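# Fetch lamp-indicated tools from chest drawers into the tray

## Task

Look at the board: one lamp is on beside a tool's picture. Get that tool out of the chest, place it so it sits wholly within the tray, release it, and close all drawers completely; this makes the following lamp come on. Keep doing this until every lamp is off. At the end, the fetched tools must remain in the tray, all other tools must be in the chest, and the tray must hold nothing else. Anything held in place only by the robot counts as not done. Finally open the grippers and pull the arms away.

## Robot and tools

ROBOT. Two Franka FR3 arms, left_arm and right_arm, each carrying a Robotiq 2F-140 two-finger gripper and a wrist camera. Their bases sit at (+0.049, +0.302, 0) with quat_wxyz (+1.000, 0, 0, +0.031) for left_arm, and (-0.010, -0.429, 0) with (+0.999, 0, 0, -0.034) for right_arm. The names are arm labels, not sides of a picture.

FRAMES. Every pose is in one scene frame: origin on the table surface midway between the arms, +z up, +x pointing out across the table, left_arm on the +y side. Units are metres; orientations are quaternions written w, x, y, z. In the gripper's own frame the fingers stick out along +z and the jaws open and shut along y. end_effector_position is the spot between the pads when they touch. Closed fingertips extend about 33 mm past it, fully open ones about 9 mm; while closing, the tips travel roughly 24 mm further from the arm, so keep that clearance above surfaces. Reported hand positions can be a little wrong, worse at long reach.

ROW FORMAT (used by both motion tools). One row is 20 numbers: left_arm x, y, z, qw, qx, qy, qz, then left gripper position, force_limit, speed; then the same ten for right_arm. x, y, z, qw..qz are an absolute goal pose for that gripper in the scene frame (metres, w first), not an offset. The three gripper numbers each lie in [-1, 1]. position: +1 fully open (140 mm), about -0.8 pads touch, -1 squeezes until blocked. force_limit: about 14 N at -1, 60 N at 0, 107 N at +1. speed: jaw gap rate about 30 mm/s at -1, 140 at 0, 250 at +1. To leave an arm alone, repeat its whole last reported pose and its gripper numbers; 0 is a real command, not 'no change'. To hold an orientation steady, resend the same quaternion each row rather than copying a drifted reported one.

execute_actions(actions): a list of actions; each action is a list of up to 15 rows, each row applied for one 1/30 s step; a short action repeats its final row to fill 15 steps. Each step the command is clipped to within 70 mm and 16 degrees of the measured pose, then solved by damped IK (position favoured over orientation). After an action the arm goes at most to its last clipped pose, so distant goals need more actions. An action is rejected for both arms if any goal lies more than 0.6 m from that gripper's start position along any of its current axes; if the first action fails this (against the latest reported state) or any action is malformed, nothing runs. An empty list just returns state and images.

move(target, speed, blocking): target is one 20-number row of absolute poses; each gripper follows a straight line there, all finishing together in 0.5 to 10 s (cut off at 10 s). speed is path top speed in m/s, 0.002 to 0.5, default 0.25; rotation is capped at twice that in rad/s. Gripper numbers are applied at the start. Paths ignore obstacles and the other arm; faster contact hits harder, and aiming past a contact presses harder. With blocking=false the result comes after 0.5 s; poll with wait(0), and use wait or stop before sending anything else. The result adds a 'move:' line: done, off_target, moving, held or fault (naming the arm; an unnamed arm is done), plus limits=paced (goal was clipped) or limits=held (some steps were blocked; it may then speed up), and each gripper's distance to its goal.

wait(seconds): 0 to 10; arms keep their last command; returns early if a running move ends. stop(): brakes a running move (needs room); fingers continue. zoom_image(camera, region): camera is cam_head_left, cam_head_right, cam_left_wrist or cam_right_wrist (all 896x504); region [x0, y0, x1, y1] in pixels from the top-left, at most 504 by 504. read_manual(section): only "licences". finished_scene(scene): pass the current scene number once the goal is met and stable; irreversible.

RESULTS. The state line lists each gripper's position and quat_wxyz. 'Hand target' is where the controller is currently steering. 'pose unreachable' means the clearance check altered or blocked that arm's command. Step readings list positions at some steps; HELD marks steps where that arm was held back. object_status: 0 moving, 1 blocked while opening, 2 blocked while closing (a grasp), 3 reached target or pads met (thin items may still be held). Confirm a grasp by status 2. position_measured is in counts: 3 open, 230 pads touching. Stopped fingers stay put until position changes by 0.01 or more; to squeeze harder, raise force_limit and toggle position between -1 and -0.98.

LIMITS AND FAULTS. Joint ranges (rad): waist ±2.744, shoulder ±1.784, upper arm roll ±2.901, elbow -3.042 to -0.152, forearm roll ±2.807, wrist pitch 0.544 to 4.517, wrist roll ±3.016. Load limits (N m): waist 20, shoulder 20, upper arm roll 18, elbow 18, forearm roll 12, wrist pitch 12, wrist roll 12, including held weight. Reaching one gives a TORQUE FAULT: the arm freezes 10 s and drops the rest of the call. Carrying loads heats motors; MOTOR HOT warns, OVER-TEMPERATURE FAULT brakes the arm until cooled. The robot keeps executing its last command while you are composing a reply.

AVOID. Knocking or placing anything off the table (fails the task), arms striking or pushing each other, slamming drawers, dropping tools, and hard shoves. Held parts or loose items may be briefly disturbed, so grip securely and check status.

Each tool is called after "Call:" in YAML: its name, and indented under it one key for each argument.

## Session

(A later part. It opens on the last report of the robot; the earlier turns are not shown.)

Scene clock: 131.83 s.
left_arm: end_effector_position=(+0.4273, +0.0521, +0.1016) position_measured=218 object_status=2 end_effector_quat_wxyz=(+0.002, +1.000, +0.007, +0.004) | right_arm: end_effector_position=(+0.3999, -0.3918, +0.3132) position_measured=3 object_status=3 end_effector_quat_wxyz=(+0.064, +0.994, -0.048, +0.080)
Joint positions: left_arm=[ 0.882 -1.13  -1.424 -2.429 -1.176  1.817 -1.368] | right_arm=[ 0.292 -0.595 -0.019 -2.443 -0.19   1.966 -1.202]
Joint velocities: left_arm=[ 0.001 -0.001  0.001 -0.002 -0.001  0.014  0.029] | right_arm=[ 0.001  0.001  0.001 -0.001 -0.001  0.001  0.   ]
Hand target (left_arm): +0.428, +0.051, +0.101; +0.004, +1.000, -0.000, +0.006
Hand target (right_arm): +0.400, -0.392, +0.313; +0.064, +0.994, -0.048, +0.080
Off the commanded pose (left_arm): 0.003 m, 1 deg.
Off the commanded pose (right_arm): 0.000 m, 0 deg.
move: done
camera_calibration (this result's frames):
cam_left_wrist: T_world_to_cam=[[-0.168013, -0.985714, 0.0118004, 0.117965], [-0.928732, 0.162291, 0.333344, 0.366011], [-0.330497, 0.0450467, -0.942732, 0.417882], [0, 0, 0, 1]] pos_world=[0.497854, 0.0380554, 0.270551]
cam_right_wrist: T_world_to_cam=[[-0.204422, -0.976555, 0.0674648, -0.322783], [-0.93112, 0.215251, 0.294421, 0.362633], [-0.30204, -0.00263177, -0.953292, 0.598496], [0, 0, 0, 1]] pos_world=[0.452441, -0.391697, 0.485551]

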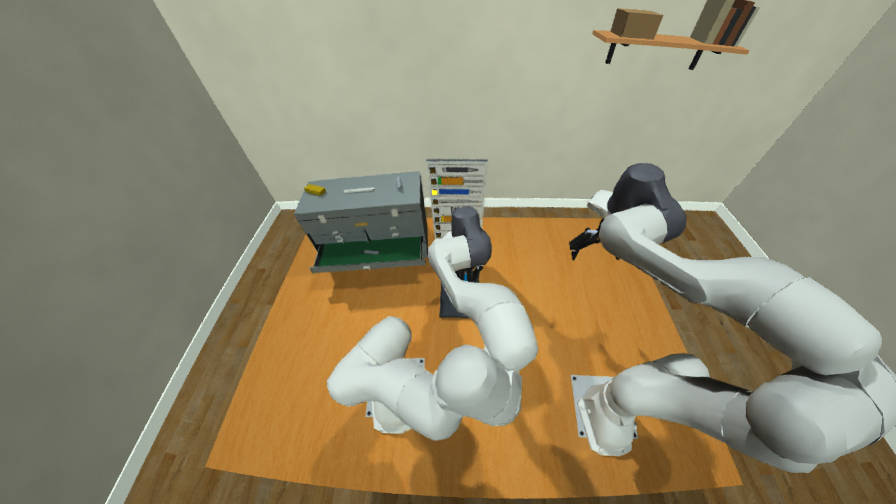

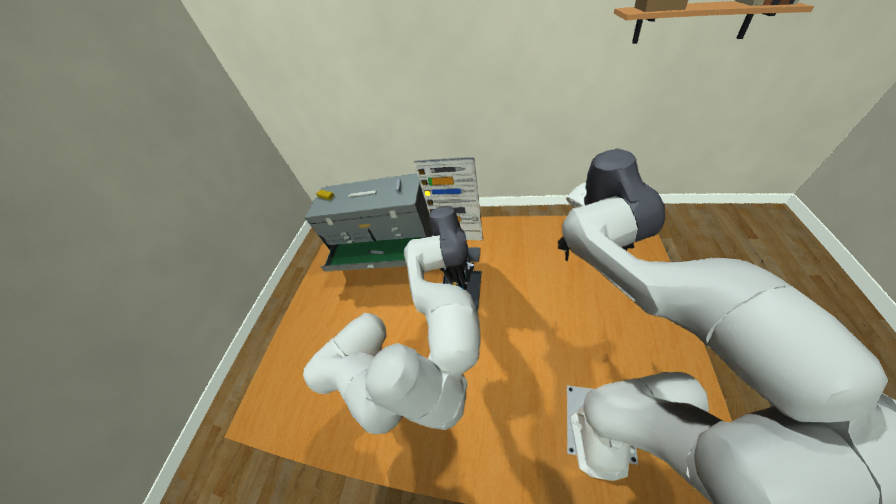

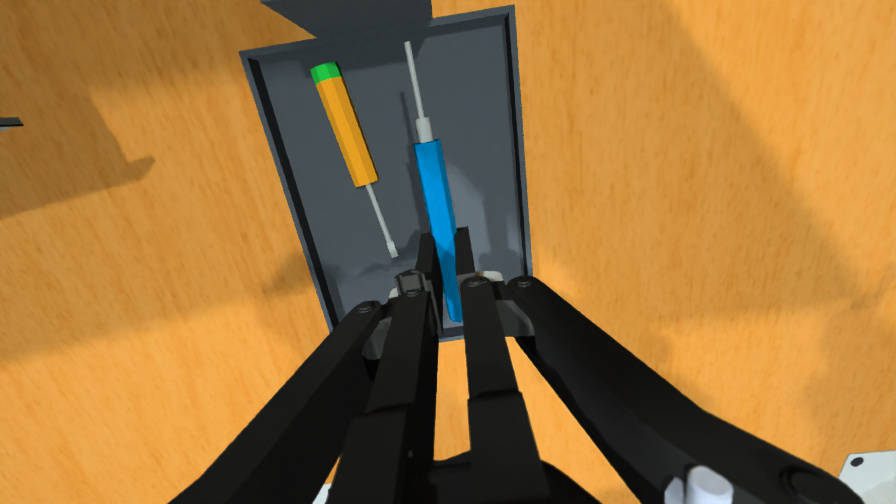

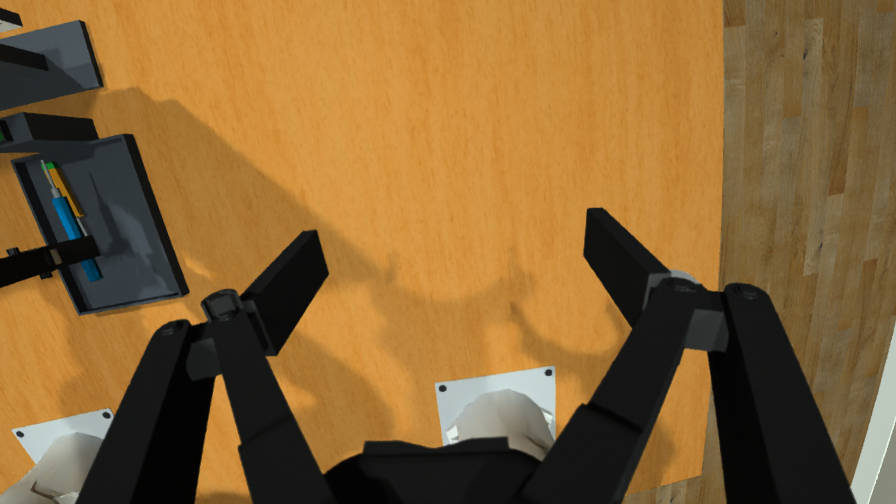

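Fine.

Call:
move:
  target: [0.427,0.05,0.046,0,1,0,0,-1,0.4,0,0.3999,-0.3918,0.3132,0.064,0.994,-0.048,0.08,1,0,0]
  speed: 0.08

Call:
move:
  target: [0.427,0.05,0.046,0,1,0,0,-0.45,0.4,0,0.3999,-0.3918,0.3132,0.064,0.994,-0.048,0.08,1,0,0]

Call:
move:
  target: [0.427,0.05,0.2,0,1,0,0,-0.45,0.4,0,0.3999,-0.3918,0.3132,0.064,0.994,-0.048,0.08,1,0,0]

Call:
move:
  target: [0.45,0.47,0.2,-0.013,0.953,0.042,0.301,0.1,0.4,0,0.3999,-0.3918,0.3132,0.064,0.994,-0.048,0.08,1,0,0]

Call:
move:
  target: [0.465,0.474,0.128,-0.013,0.953,0.042,0.301,0.1,0.4,0,0.3999,-0.3918,0.3132,0.064,0.994,-0.048,0.08,1,0,0]
  speed: 0.08

Scene clock: 133.17 s.
left_arm: end_effector_position=(+0.4254, +0.0505, +0.0464) position_measured=218 object_status=2 end_effector_quat_wxyz=(-0.001, +1.000, +0.003, -0.003) | right_arm: end_effector_position=(+0.3999, -0.3918, +0.3132) position_measured=3 object_status=3 end_effector_quat_wxyz=(+0.064, +0.994, -0.048, +0.080)
Joint positions: left_arm=[ 0.932 -1.137 -1.571 -2.436 -1.275  1.892 -1.337] | right_arm=[ 0.292 -0.595 -0.019 -2.443 -0.19   1.966 -1.202]
Joint velocities: left_arm=[ 0.     0.    -0.003  0.001 -0.004  0.013  0.011] | right_arm=[ 0.002  0.001 -0.    -0.001 -0.     0.001 -0.   ]
Hand target (left_arm): +0.427, +0.051, +0.046; -0.001, +1.000, -0.000, -0.000
Hand target (right_arm): +0.400, -0.392, +0.313; +0.064, +0.994, -0.048, +0.080
Off the commanded pose (left_arm): 0.002 m, 0 deg.
Off the commanded pose (right_arm): 0.000 m, 0 deg.
move: done
camera_calibration (this result's frames):
cam_left_wrist: T_world_to_cam=[[-0.176385, -0.984295, 0.00713945, 0.120378], [-0.922654, 0.167857, 0.34718, 0.379385], [-0.342926, 0.0546502, -0.937771, 0.369801], [0, 0, 0, 1]] pos_world=[0.498088, 0.0345956, 0.214215]
cam_right_wrist: T_world_to_cam=[[-0.204421, -0.976555, 0.0674649, -0.322783], [-0.93112, 0.21525, 0.294421, 0.362633], [-0.30204, -0.00263201, -0.953292, 0.598496], [0, 0, 0, 1]] pos_world=[0.452441, -0.391697, 0.485551]

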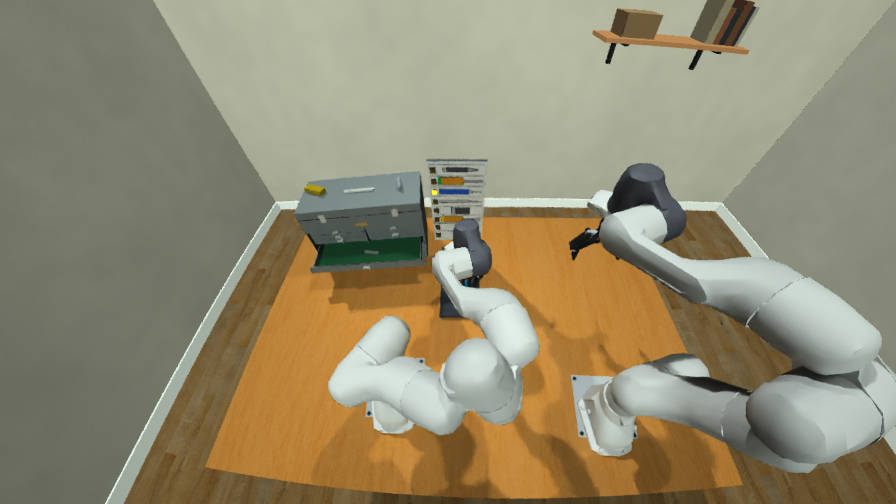

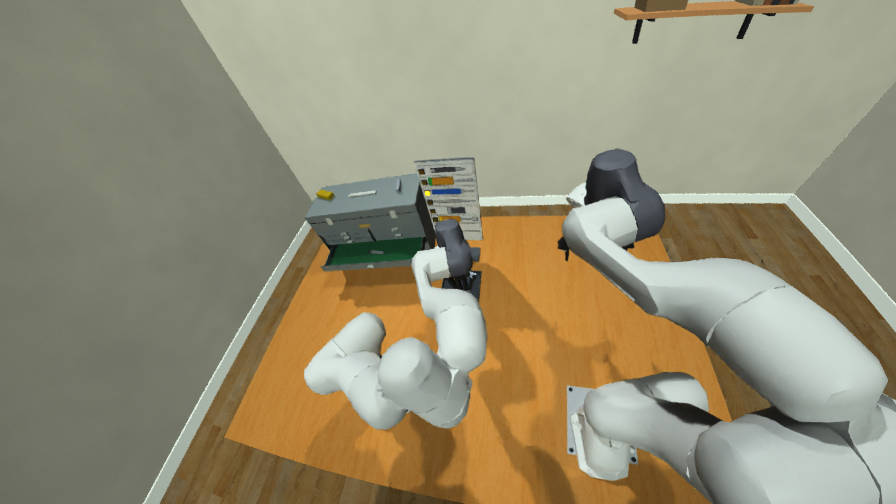

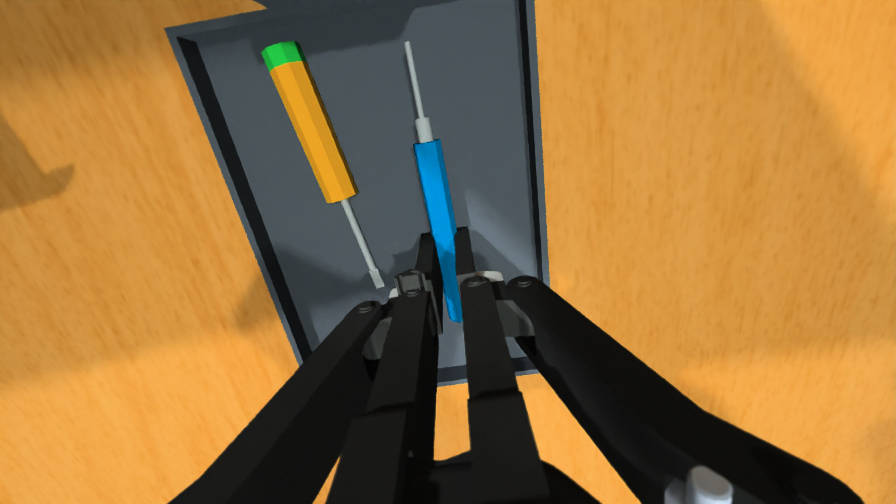

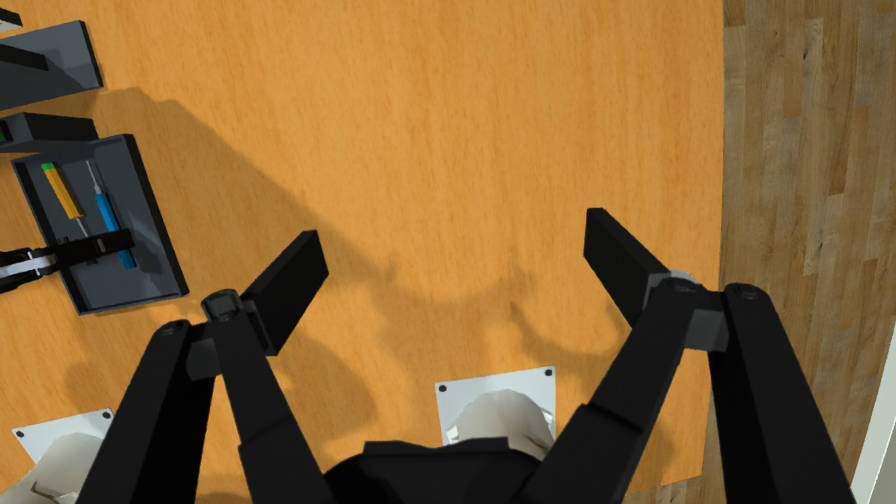

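Scene clock: 133.87 s.
left_arm: end_effector_position=(+0.4262, +0.0505, +0.0466) position_measured=186 object_status=3 end_effector_quat_wxyz=(-0.001, +1.000, +0.002, -0.001) | right_arm: end_effector_position=(+0.3999, -0.3918, +0.3132) position_measured=3 object_status=3 end_effector_quat_wxyz=(+0.064, +0.994, -0.048, +0.080)
Joint positions: left_arm=[ 0.932 -1.137 -1.571 -2.436 -1.276  1.895 -1.336] | right_arm=[ 0.292 -0.595 -0.019 -2.443 -0.19   1.966 -1.202]
Joint velocities: left_arm=[ 0.002 -0.     0.001 -0.001 -0.     0.002  0.005] | right_arm=[-0.001  0.001  0.001 -0.    -0.001 -0.     0.   ]
Hand target (left_arm): +0.427, +0.050, +0.046; -0.000, +1.000, +0.000, -0.000
Hand target (right_arm): +0.400, -0.392, +0.313; +0.064, +0.994, -0.048, +0.080
Off the commanded pose (left_arm): 0.001 m, 0 deg.
Off the commanded pose (right_arm): 0.000 m, 0 deg.
move: done
camera_calibration (this result's frames):
cam_left_wrist: T_world_to_cam=[[-0.177369, -0.98412, 0.00685409, 0.120913], [-0.923402, 0.168827, 0.344712, 0.380473], [-0.340395, 0.0548122, -0.938684, 0.369249], [0, 0, 0, 1]] pos_world=[0.498466, 0.03452, 0.214626]
cam_right_wrist: T_world_to_cam=[[-0.204422, -0.976555, 0.0674648, -0.322783], [-0.93112, 0.215251, 0.294421, 0.362633], [-0.30204, -0.00263185, -0.953292, 0.598496], [0, 0, 0, 1]] pos_world=[0.452441, -0.391697, 0.485551]

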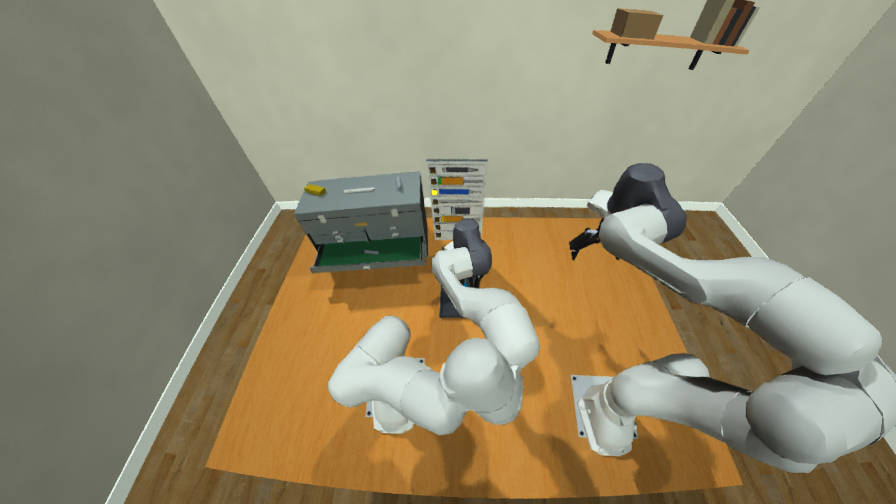

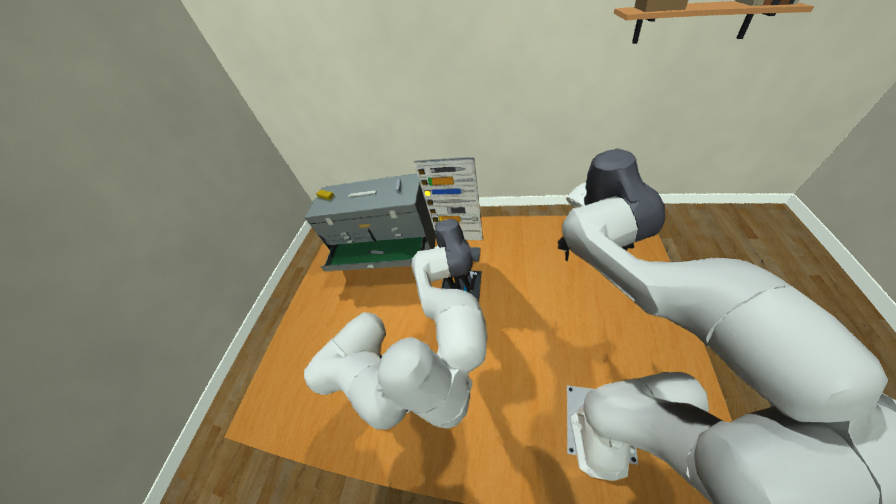

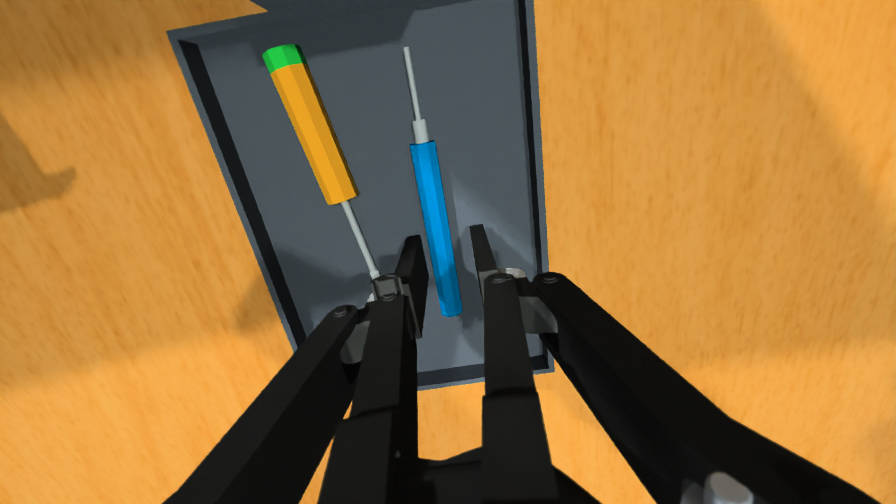

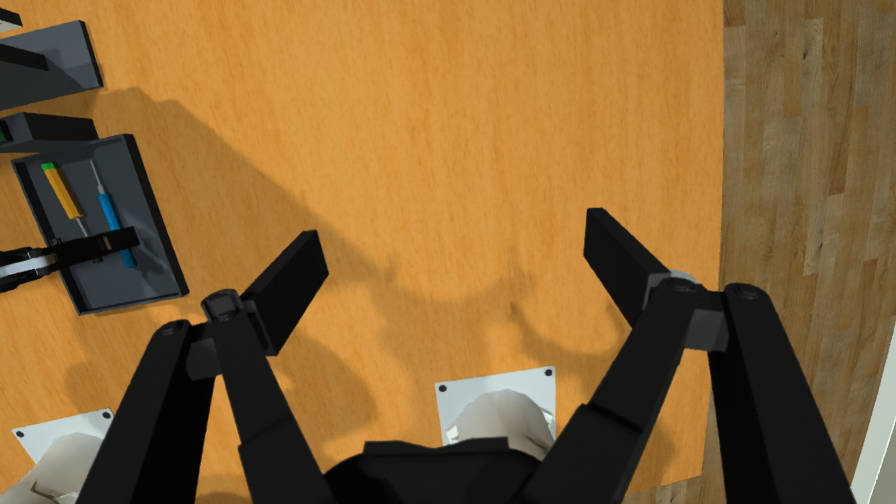

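Scene clock: 135.23 s.
left_arm: end_effector_position=(+0.4270, +0.0476, +0.1988) position_measured=186 object_status=3 end_effector_quat_wxyz=(+0.003, +1.000, -0.003, +0.001) | right_arm: end_effector_position=(+0.3999, -0.3918, +0.3132) position_measured=3 object_status=3 end_effector_quat_wxyz=(+0.064, +0.994, -0.048, +0.080)
Joint positions: left_arm=[ 0.851 -1.09  -1.211 -2.321 -0.991  1.658 -1.409] | right_arm=[ 0.292 -0.595 -0.019 -2.443 -0.19   1.966 -1.202]
Joint velocities: left_arm=[ 0.    -0.002 -0.001  0.     0.001 -0.013 -0.009] | right_arm=[-0.001 -0.     0.     0.     0.001 -0.    -0.001]
Hand target (left_arm): +0.426, +0.048, +0.200; +0.001, +1.000, +0.000, +0.000
Hand target (right_arm): +0.400, -0.392, +0.313; +0.064, +0.994, -0.048, +0.080
Off the commanded pose (left_arm): 0.003 m, 1 deg.
Off the commanded pose (right_arm): 0.000 m, 0 deg.
move: done
camera_calibration (this result's frames):
cam_left_wrist: T_world_to_cam=[[-0.187352, -0.982174, 0.0153033, 0.11966], [-0.923089, 0.181365, 0.339135, 0.32964], [-0.335865, 0.0494113, -0.940613, 0.511289], [0, 0, 0, 1]] pos_world=[0.49843, 0.0324785, 0.367301]
cam_right_wrist: T_world_to_cam=[[-0.204422, -0.976555, 0.0674648, -0.322783], [-0.93112, 0.215251, 0.294421, 0.362633], [-0.30204, -0.00263179, -0.953292, 0.598496], [0, 0, 0, 1]] pos_world=[0.452441, -0.391697, 0.485551]

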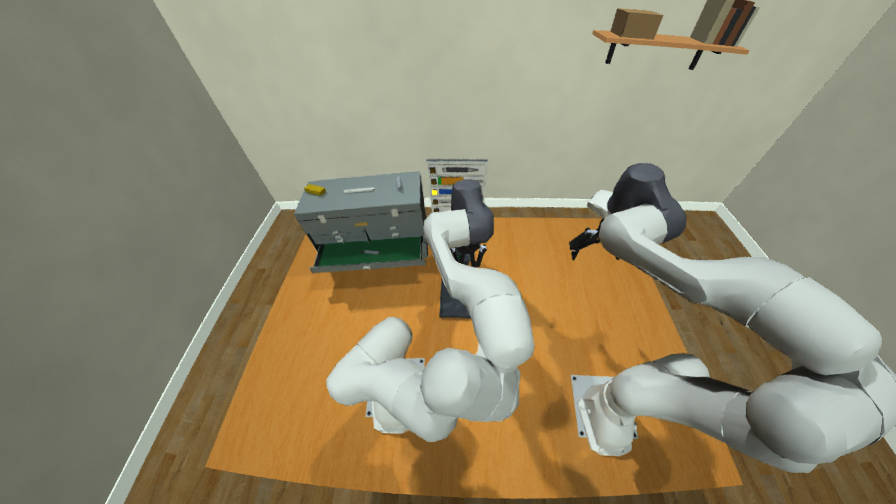

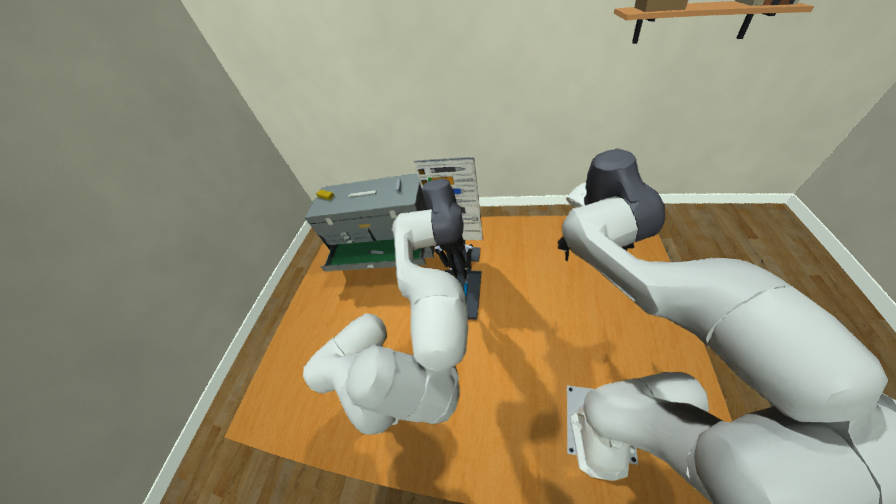

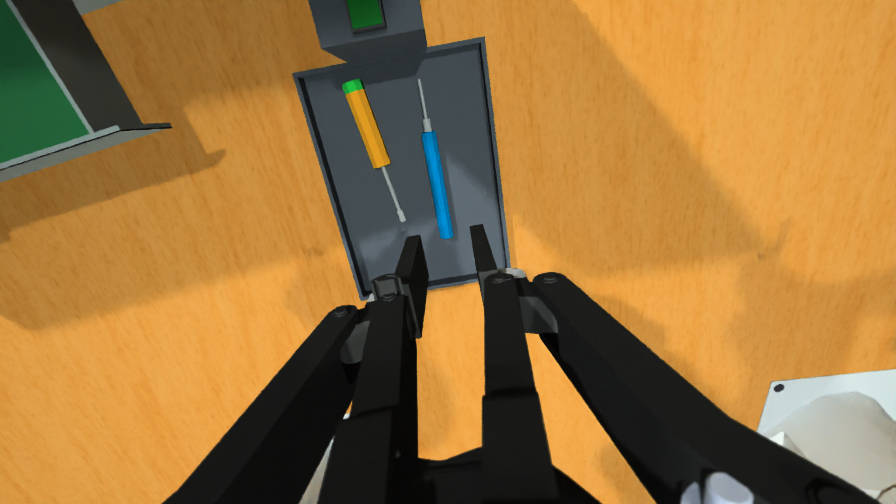

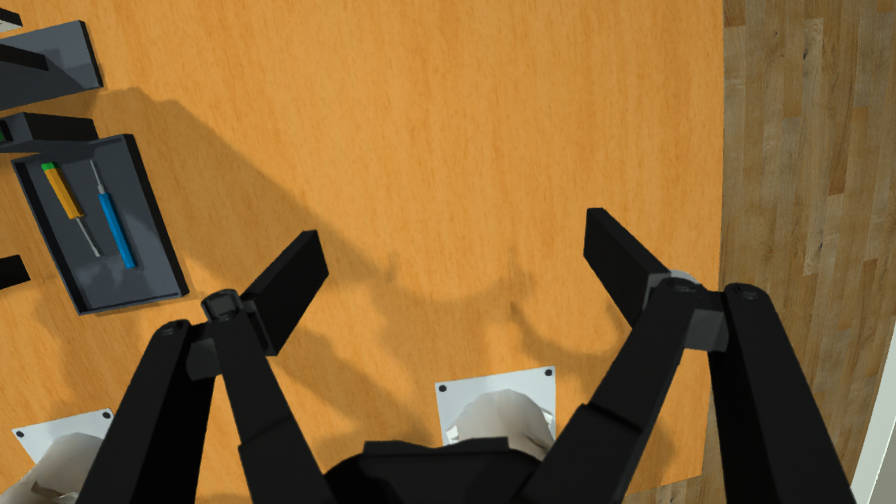

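Scene clock: 138.20 s.
left_arm: end_effector_position=(+0.4486, +0.4715, +0.2022) position_measured=117 object_status=3 end_effector_quat_wxyz=(-0.015, +0.955, +0.049, +0.291) | right_arm: end_effector_position=(+0.3999, -0.3918, +0.3132) position_measured=3 object_status=3 end_effector_quat_wxyz=(+0.064, +0.994, -0.048, +0.080)
Joint positions: left_arm=[ 1.053 -0.882 -0.706 -2.922 -1.271  2.388 -0.301] | right_arm=[ 0.292 -0.595 -0.019 -2.443 -0.19   1.966 -1.202]
Joint velocities: left_arm=[-0.001 -0.001 -0.    -0.    -0.003  0.002  0.033] | right_arm=[ 0.001  0.001  0.001  0.    -0.    -0.001 -0.001]
Hand target (left_arm): +0.449, +0.472, +0.202; -0.016, +0.955, +0.044, +0.293
Hand target (right_arm): +0.400, -0.392, +0.313; +0.064, +0.994, -0.048, +0.080
Off the commanded pose (left_arm): 0.003 m, 1 deg.
Off the commanded pose (right_arm): 0.000 m, 0 deg.
move: done
camera_calibration (this result's frames):
cam_left_wrist: T_world_to_cam=[[-0.0543988, -0.994108, -0.0937547, 0.508051], [-0.970017, 0.0748861, -0.23121, 0.458095], [0.236869, 0.0783661, -0.968376, 0.235784], [0, 0, 0, 1]] pos_world=[0.416147, 0.452275, 0.381876]
cam_right_wrist: T_world_to_cam=[[-0.204422, -0.976555, 0.0674648, -0.322783], [-0.93112, 0.215251, 0.294421, 0.362633], [-0.30204, -0.00263183, -0.953292, 0.598496], [0, 0, 0, 1]] pos_world=[0.452441, -0.391697, 0.485551]

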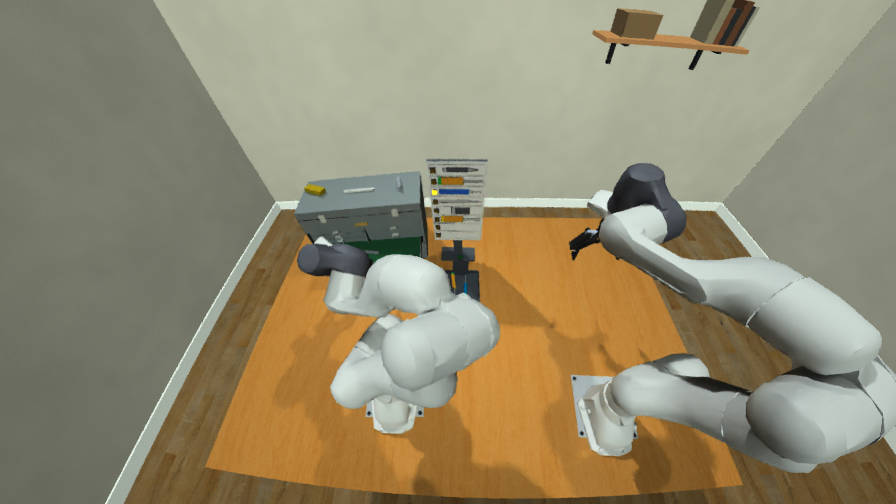

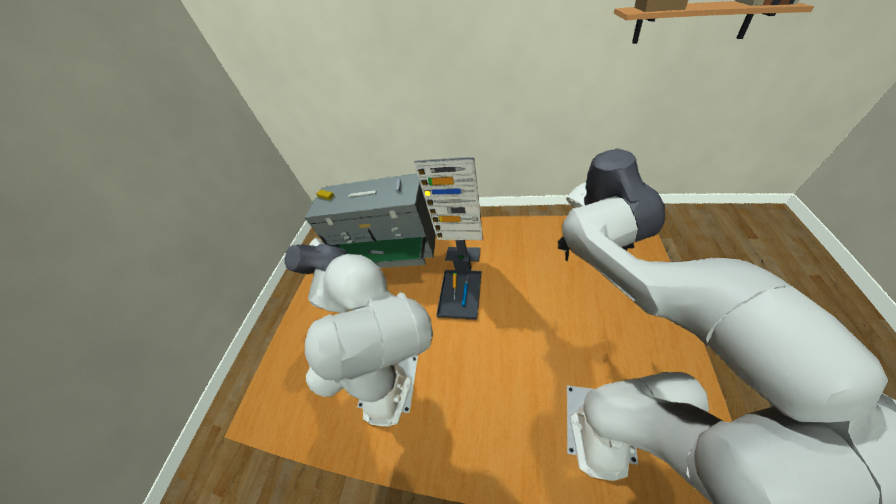

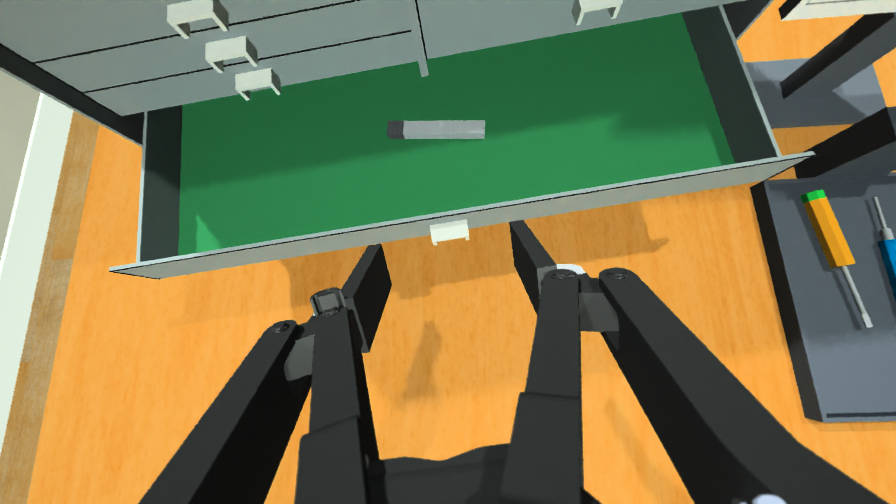

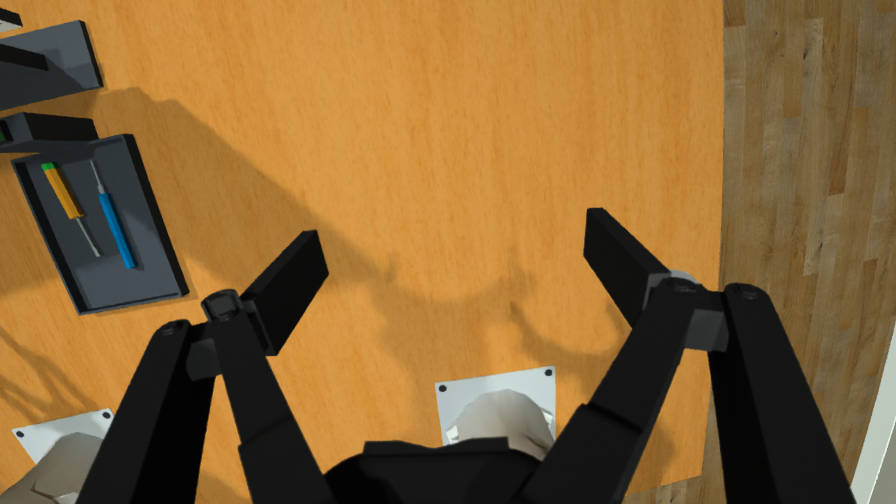

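Scene clock: 140.07 s.
left_arm: end_effector_position=(+0.4633, +0.4737, +0.1271) position_measured=117 object_status=3 end_effector_quat_wxyz=(-0.011, +0.954, +0.047, +0.297) | right_arm: end_effector_position=(+0.3999, -0.3918, +0.3132) position_measured=3 object_status=3 end_effector_quat_wxyz=(+0.064, +0.994, -0.048, +0.080)
Joint positions: left_arm=[ 1.137 -0.582 -0.905 -2.887 -1.638  2.609  0.033] | right_arm=[ 0.292 -0.595 -0.019 -2.443 -0.19   1.966 -1.202]
Joint velocities: left_arm=[ 0.    -0.     0.001  0.    -0.008  0.001  0.042] | right_arm=[-0.     0.    -0.     0.001 -0.001 -0.001  0.001]
Hand target (left_arm): +0.464, +0.475, +0.127; -0.014, +0.954, +0.042, +0.297
Hand target (right_arm): +0.400, -0.392, +0.313; +0.064, +0.994, -0.048, +0.080
Off the commanded pose (left_arm): 0.002 m, 1 deg.
Off the commanded pose (right_arm): 0.000 m, 0 deg.
move: done
camera_calibration (this result's frames):
cam_left_wrist: T_world_to_cam=[[-0.0589423, -0.994416, -0.0875407, 0.50549], [-0.9667, 0.0787354, -0.243501, 0.453009], [0.249033, 0.0702731, -0.965942, 0.157352], [0, 0, 0, 1]] pos_world=[0.428532, 0.455942, 0.306552]
cam_right_wrist: T_world_to_cam=[[-0.204422, -0.976555, 0.0674648, -0.322783], [-0.93112, 0.21525, 0.294421, 0.362633], [-0.30204, -0.00263187, -0.953292, 0.598496], [0, 0, 0, 1]] pos_world=[0.452441, -0.391697, 0.485551]

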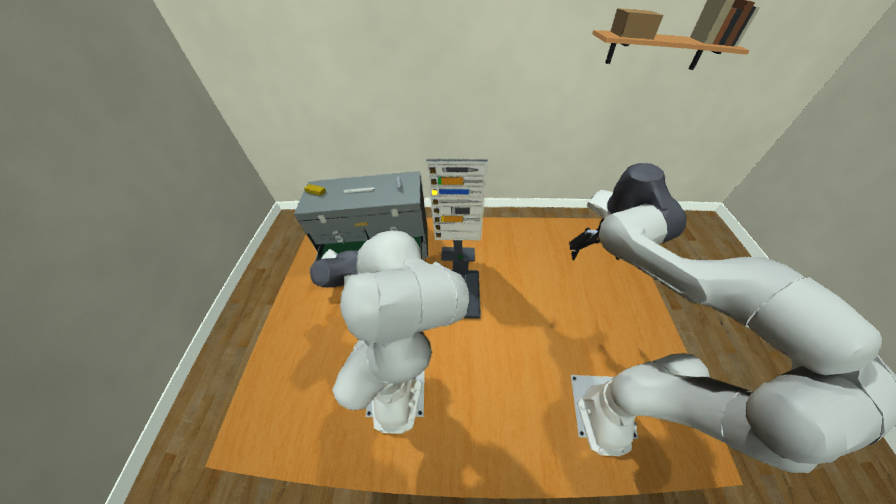

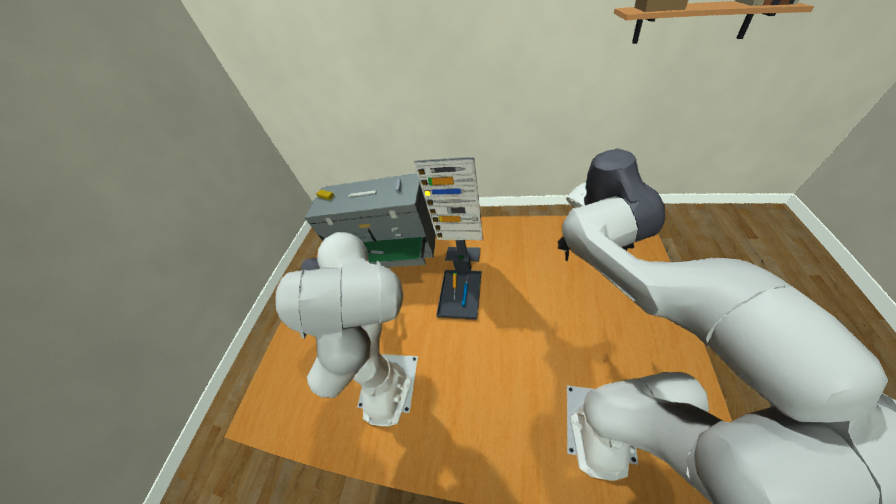

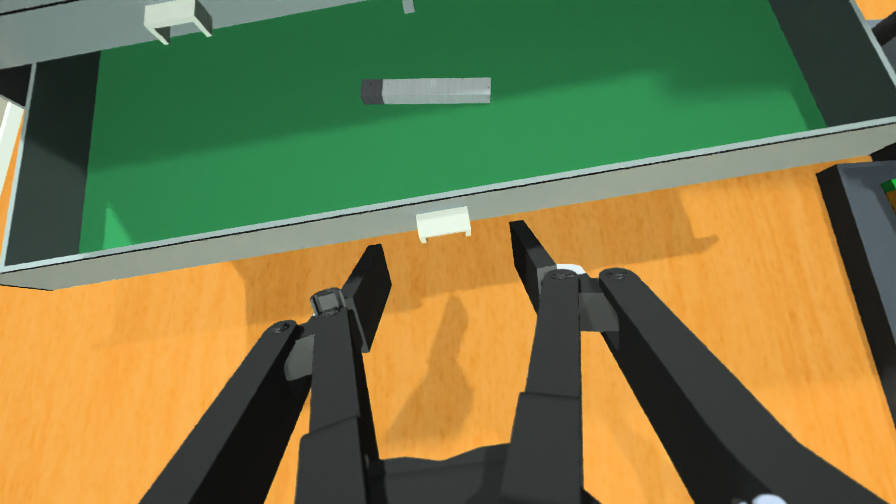

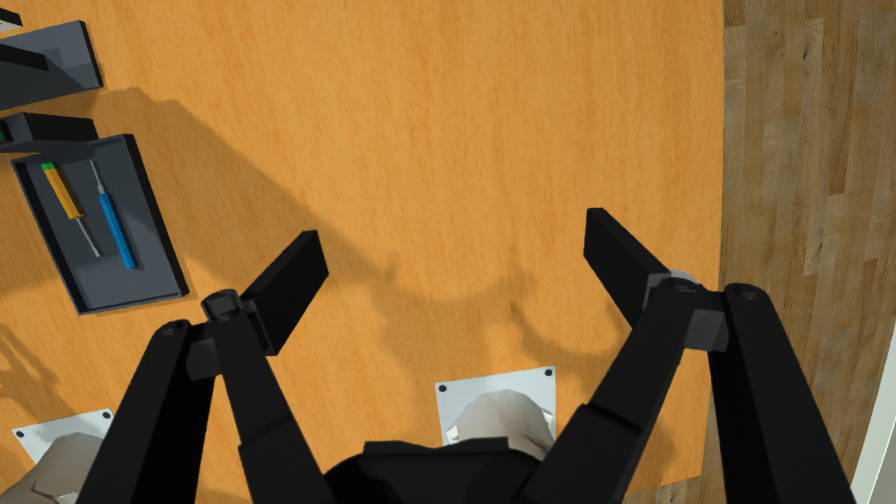

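Call:
move:
  target: [0.465,0.474,0.128,-0.013,0.953,0.042,0.301,-1,0.4,0,0.3999,-0.3918,0.3132,0.064,0.994,-0.048,0.08,1,0,0]

Call:
move:
  target: [0.599,0.486,0.127,-0.013,0.953,0.042,0.301,-1,0.4,0,0.3999,-0.3918,0.3132,0.064,0.994,-0.048,0.08,1,0,0]
  speed: 0.07

Scene clock: 140.87 s.
left_arm: end_effector_position=(+0.4642, +0.4731, +0.1274) position_measured=198 object_status=2 end_effector_quat_wxyz=(-0.011, +0.953, +0.044, +0.299) | right_arm: end_effector_position=(+0.3999, -0.3918, +0.3132) position_measured=3 object_status=3 end_effector_quat_wxyz=(+0.064, +0.994, -0.048, +0.080)
Joint positions: left_arm=[ 1.137 -0.582 -0.905 -2.887 -1.648  2.608  0.048] | right_arm=[ 0.292 -0.595 -0.019 -2.443 -0.19   1.966 -1.202]
Joint velocities: left_arm=[ 0.001 -0.001 -0.001 -0.001 -0.005 -0.     0.015] | right_arm=[ 0.     0.001 -0.001 -0.001  0.     0.001  0.001]
Hand target (left_arm): +0.465, +0.474, +0.128; -0.013, +0.953, +0.042, +0.301
Hand target (right_arm): +0.400, -0.392, +0.313; +0.064, +0.994, -0.048, +0.080
Off the commanded pose (left_arm): 0.001 m, 0 deg.
Off the commanded pose (right_arm): 0.000 m, 0 deg.
move: done
camera_calibration (this result's frames):
cam_left_wrist: T_world_to_cam=[[-0.0651776, -0.993714, -0.0910227, 0.507947], [-0.964931, 0.0860076, -0.248016, 0.450366], [0.254285, 0.0716656, -0.96447, 0.154177], [0, 0, 0, 1]] pos_world=[0.428474, 0.454969, 0.306631]
cam_right_wrist: T_world_to_cam=[[-0.204422, -0.976555, 0.0674648, -0.322783], [-0.93112, 0.21525, 0.294421, 0.362633], [-0.30204, -0.00263188, -0.953292, 0.598496], [0, 0, 0, 1]] pos_world=[0.452441, -0.391697, 0.485551]

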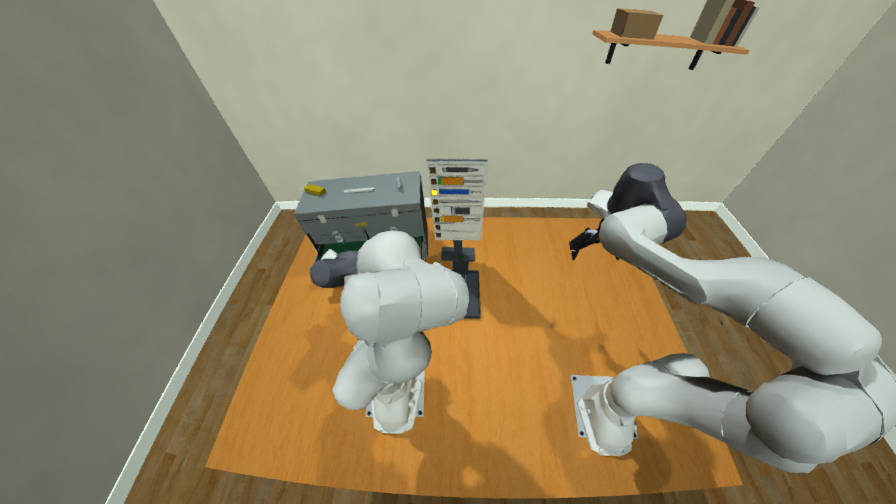

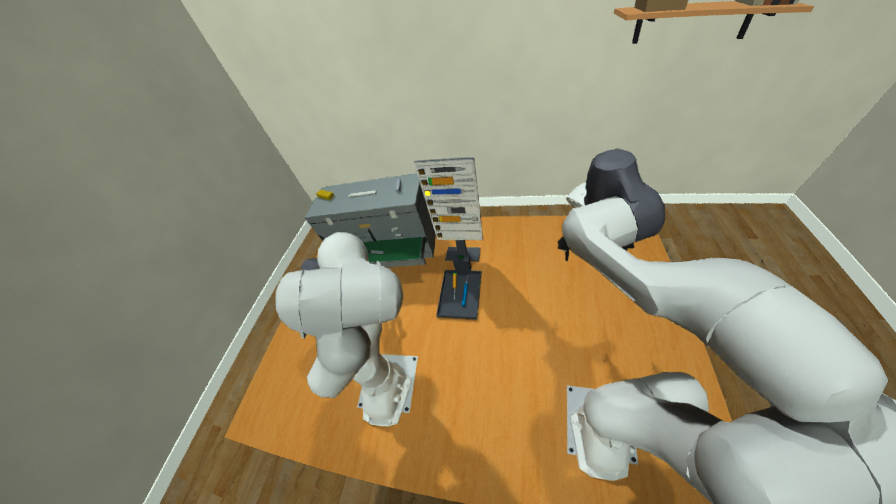

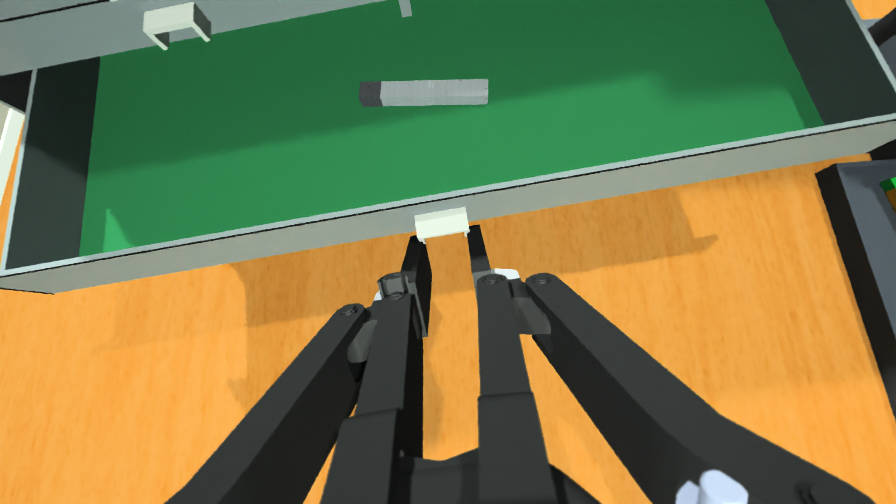

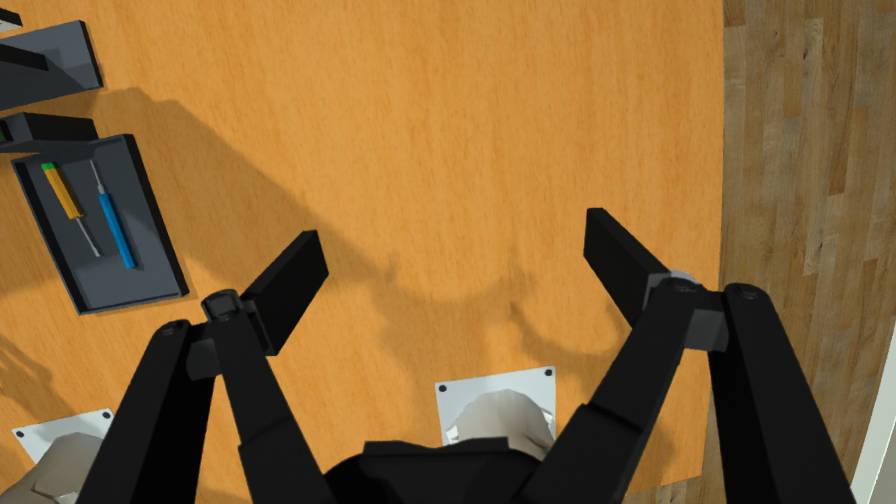

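Scene clock: 143.27 s.
left_arm: end_effector_position=(+0.5963, +0.4853, +0.1251) position_measured=198 object_status=2 end_effector_quat_wxyz=(-0.019, +0.953, +0.031, +0.301) | right_arm: end_effector_position=(+0.3999, -0.3918, +0.3132) position_measured=3 object_status=3 end_effector_quat_wxyz=(+0.064, +0.994, -0.048, +0.080)
Joint positions: left_arm=[ 1.394  0.044 -1.253 -2.513 -1.38   3.112 -0.048] | right_arm=[ 0.292 -0.595 -0.019 -2.443 -0.19   1.966 -1.202]
Joint velocities: left_arm=[-0.019  0.     0.009 -0.008  0.085  0.024 -0.109] | right_arm=[-0.    -0.002 -0.001  0.    -0.    -0.001 -0.001]
Hand target (left_arm): +0.599, +0.484, +0.126; -0.014, +0.952, +0.040, +0.302
Hand target (right_arm): +0.400, -0.392, +0.313; +0.064, +0.994, -0.048, +0.080
Off the commanded pose (left_arm): 0.003 m, 1 deg.
Off the commanded pose (right_arm): 0.000 m, 0 deg.
move: done
camera_calibration (this result's frames):
cam_left_wrist: T_world_to_cam=[[-0.0850757, -0.989879, -0.113588, 0.541273], [-0.962221, 0.111216, -0.248517, 0.562343], [0.258635, 0.0881537, -0.961944, 0.106532], [0, 0, 0, 1]] pos_world=[0.559594, 0.463862, 0.303712]
cam_right_wrist: T_world_to_cam=[[-0.204422, -0.976555, 0.0674648, -0.322783], [-0.93112, 0.215251, 0.294421, 0.362633], [-0.30204, -0.00263179, -0.953292, 0.598496], [0, 0, 0, 1]] pos_world=[0.452441, -0.391697, 0.485551]

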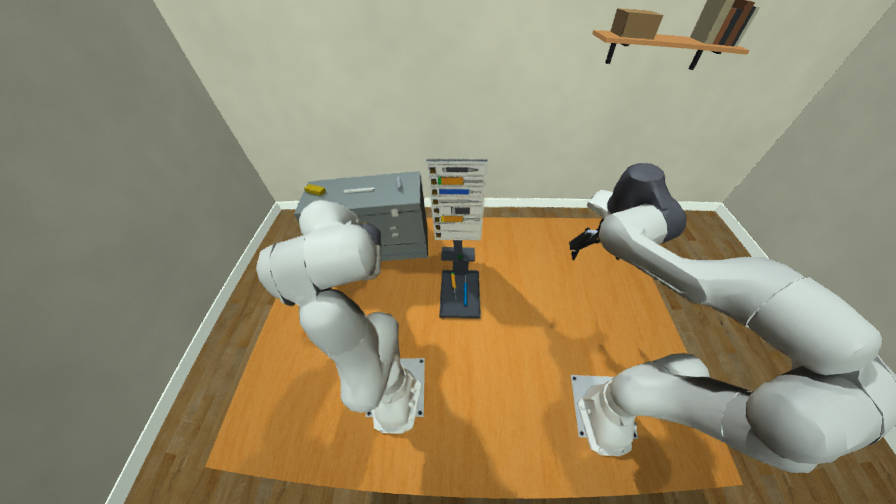

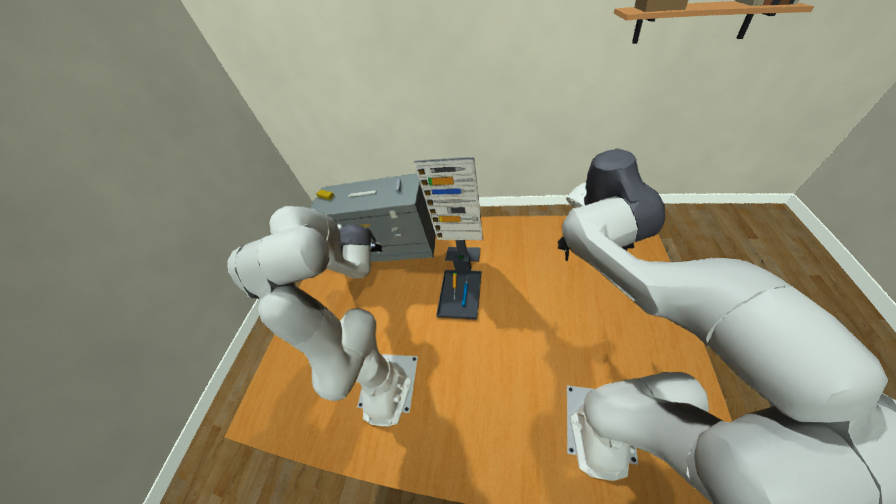

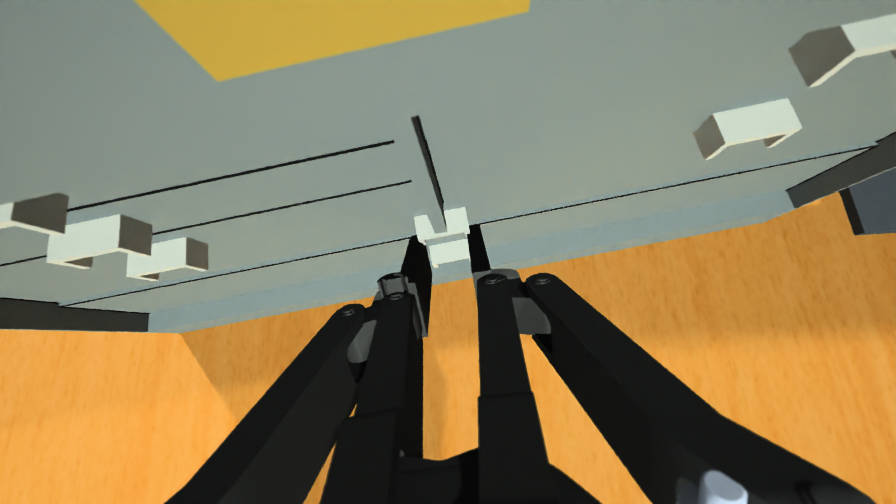

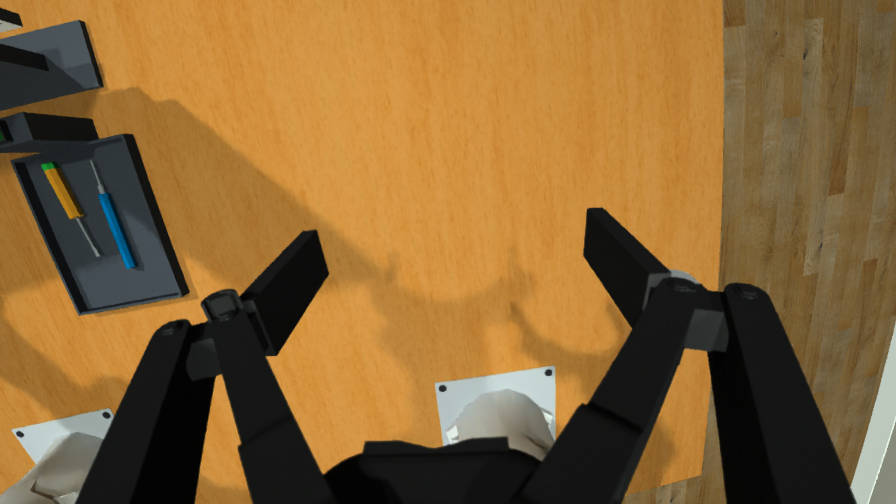

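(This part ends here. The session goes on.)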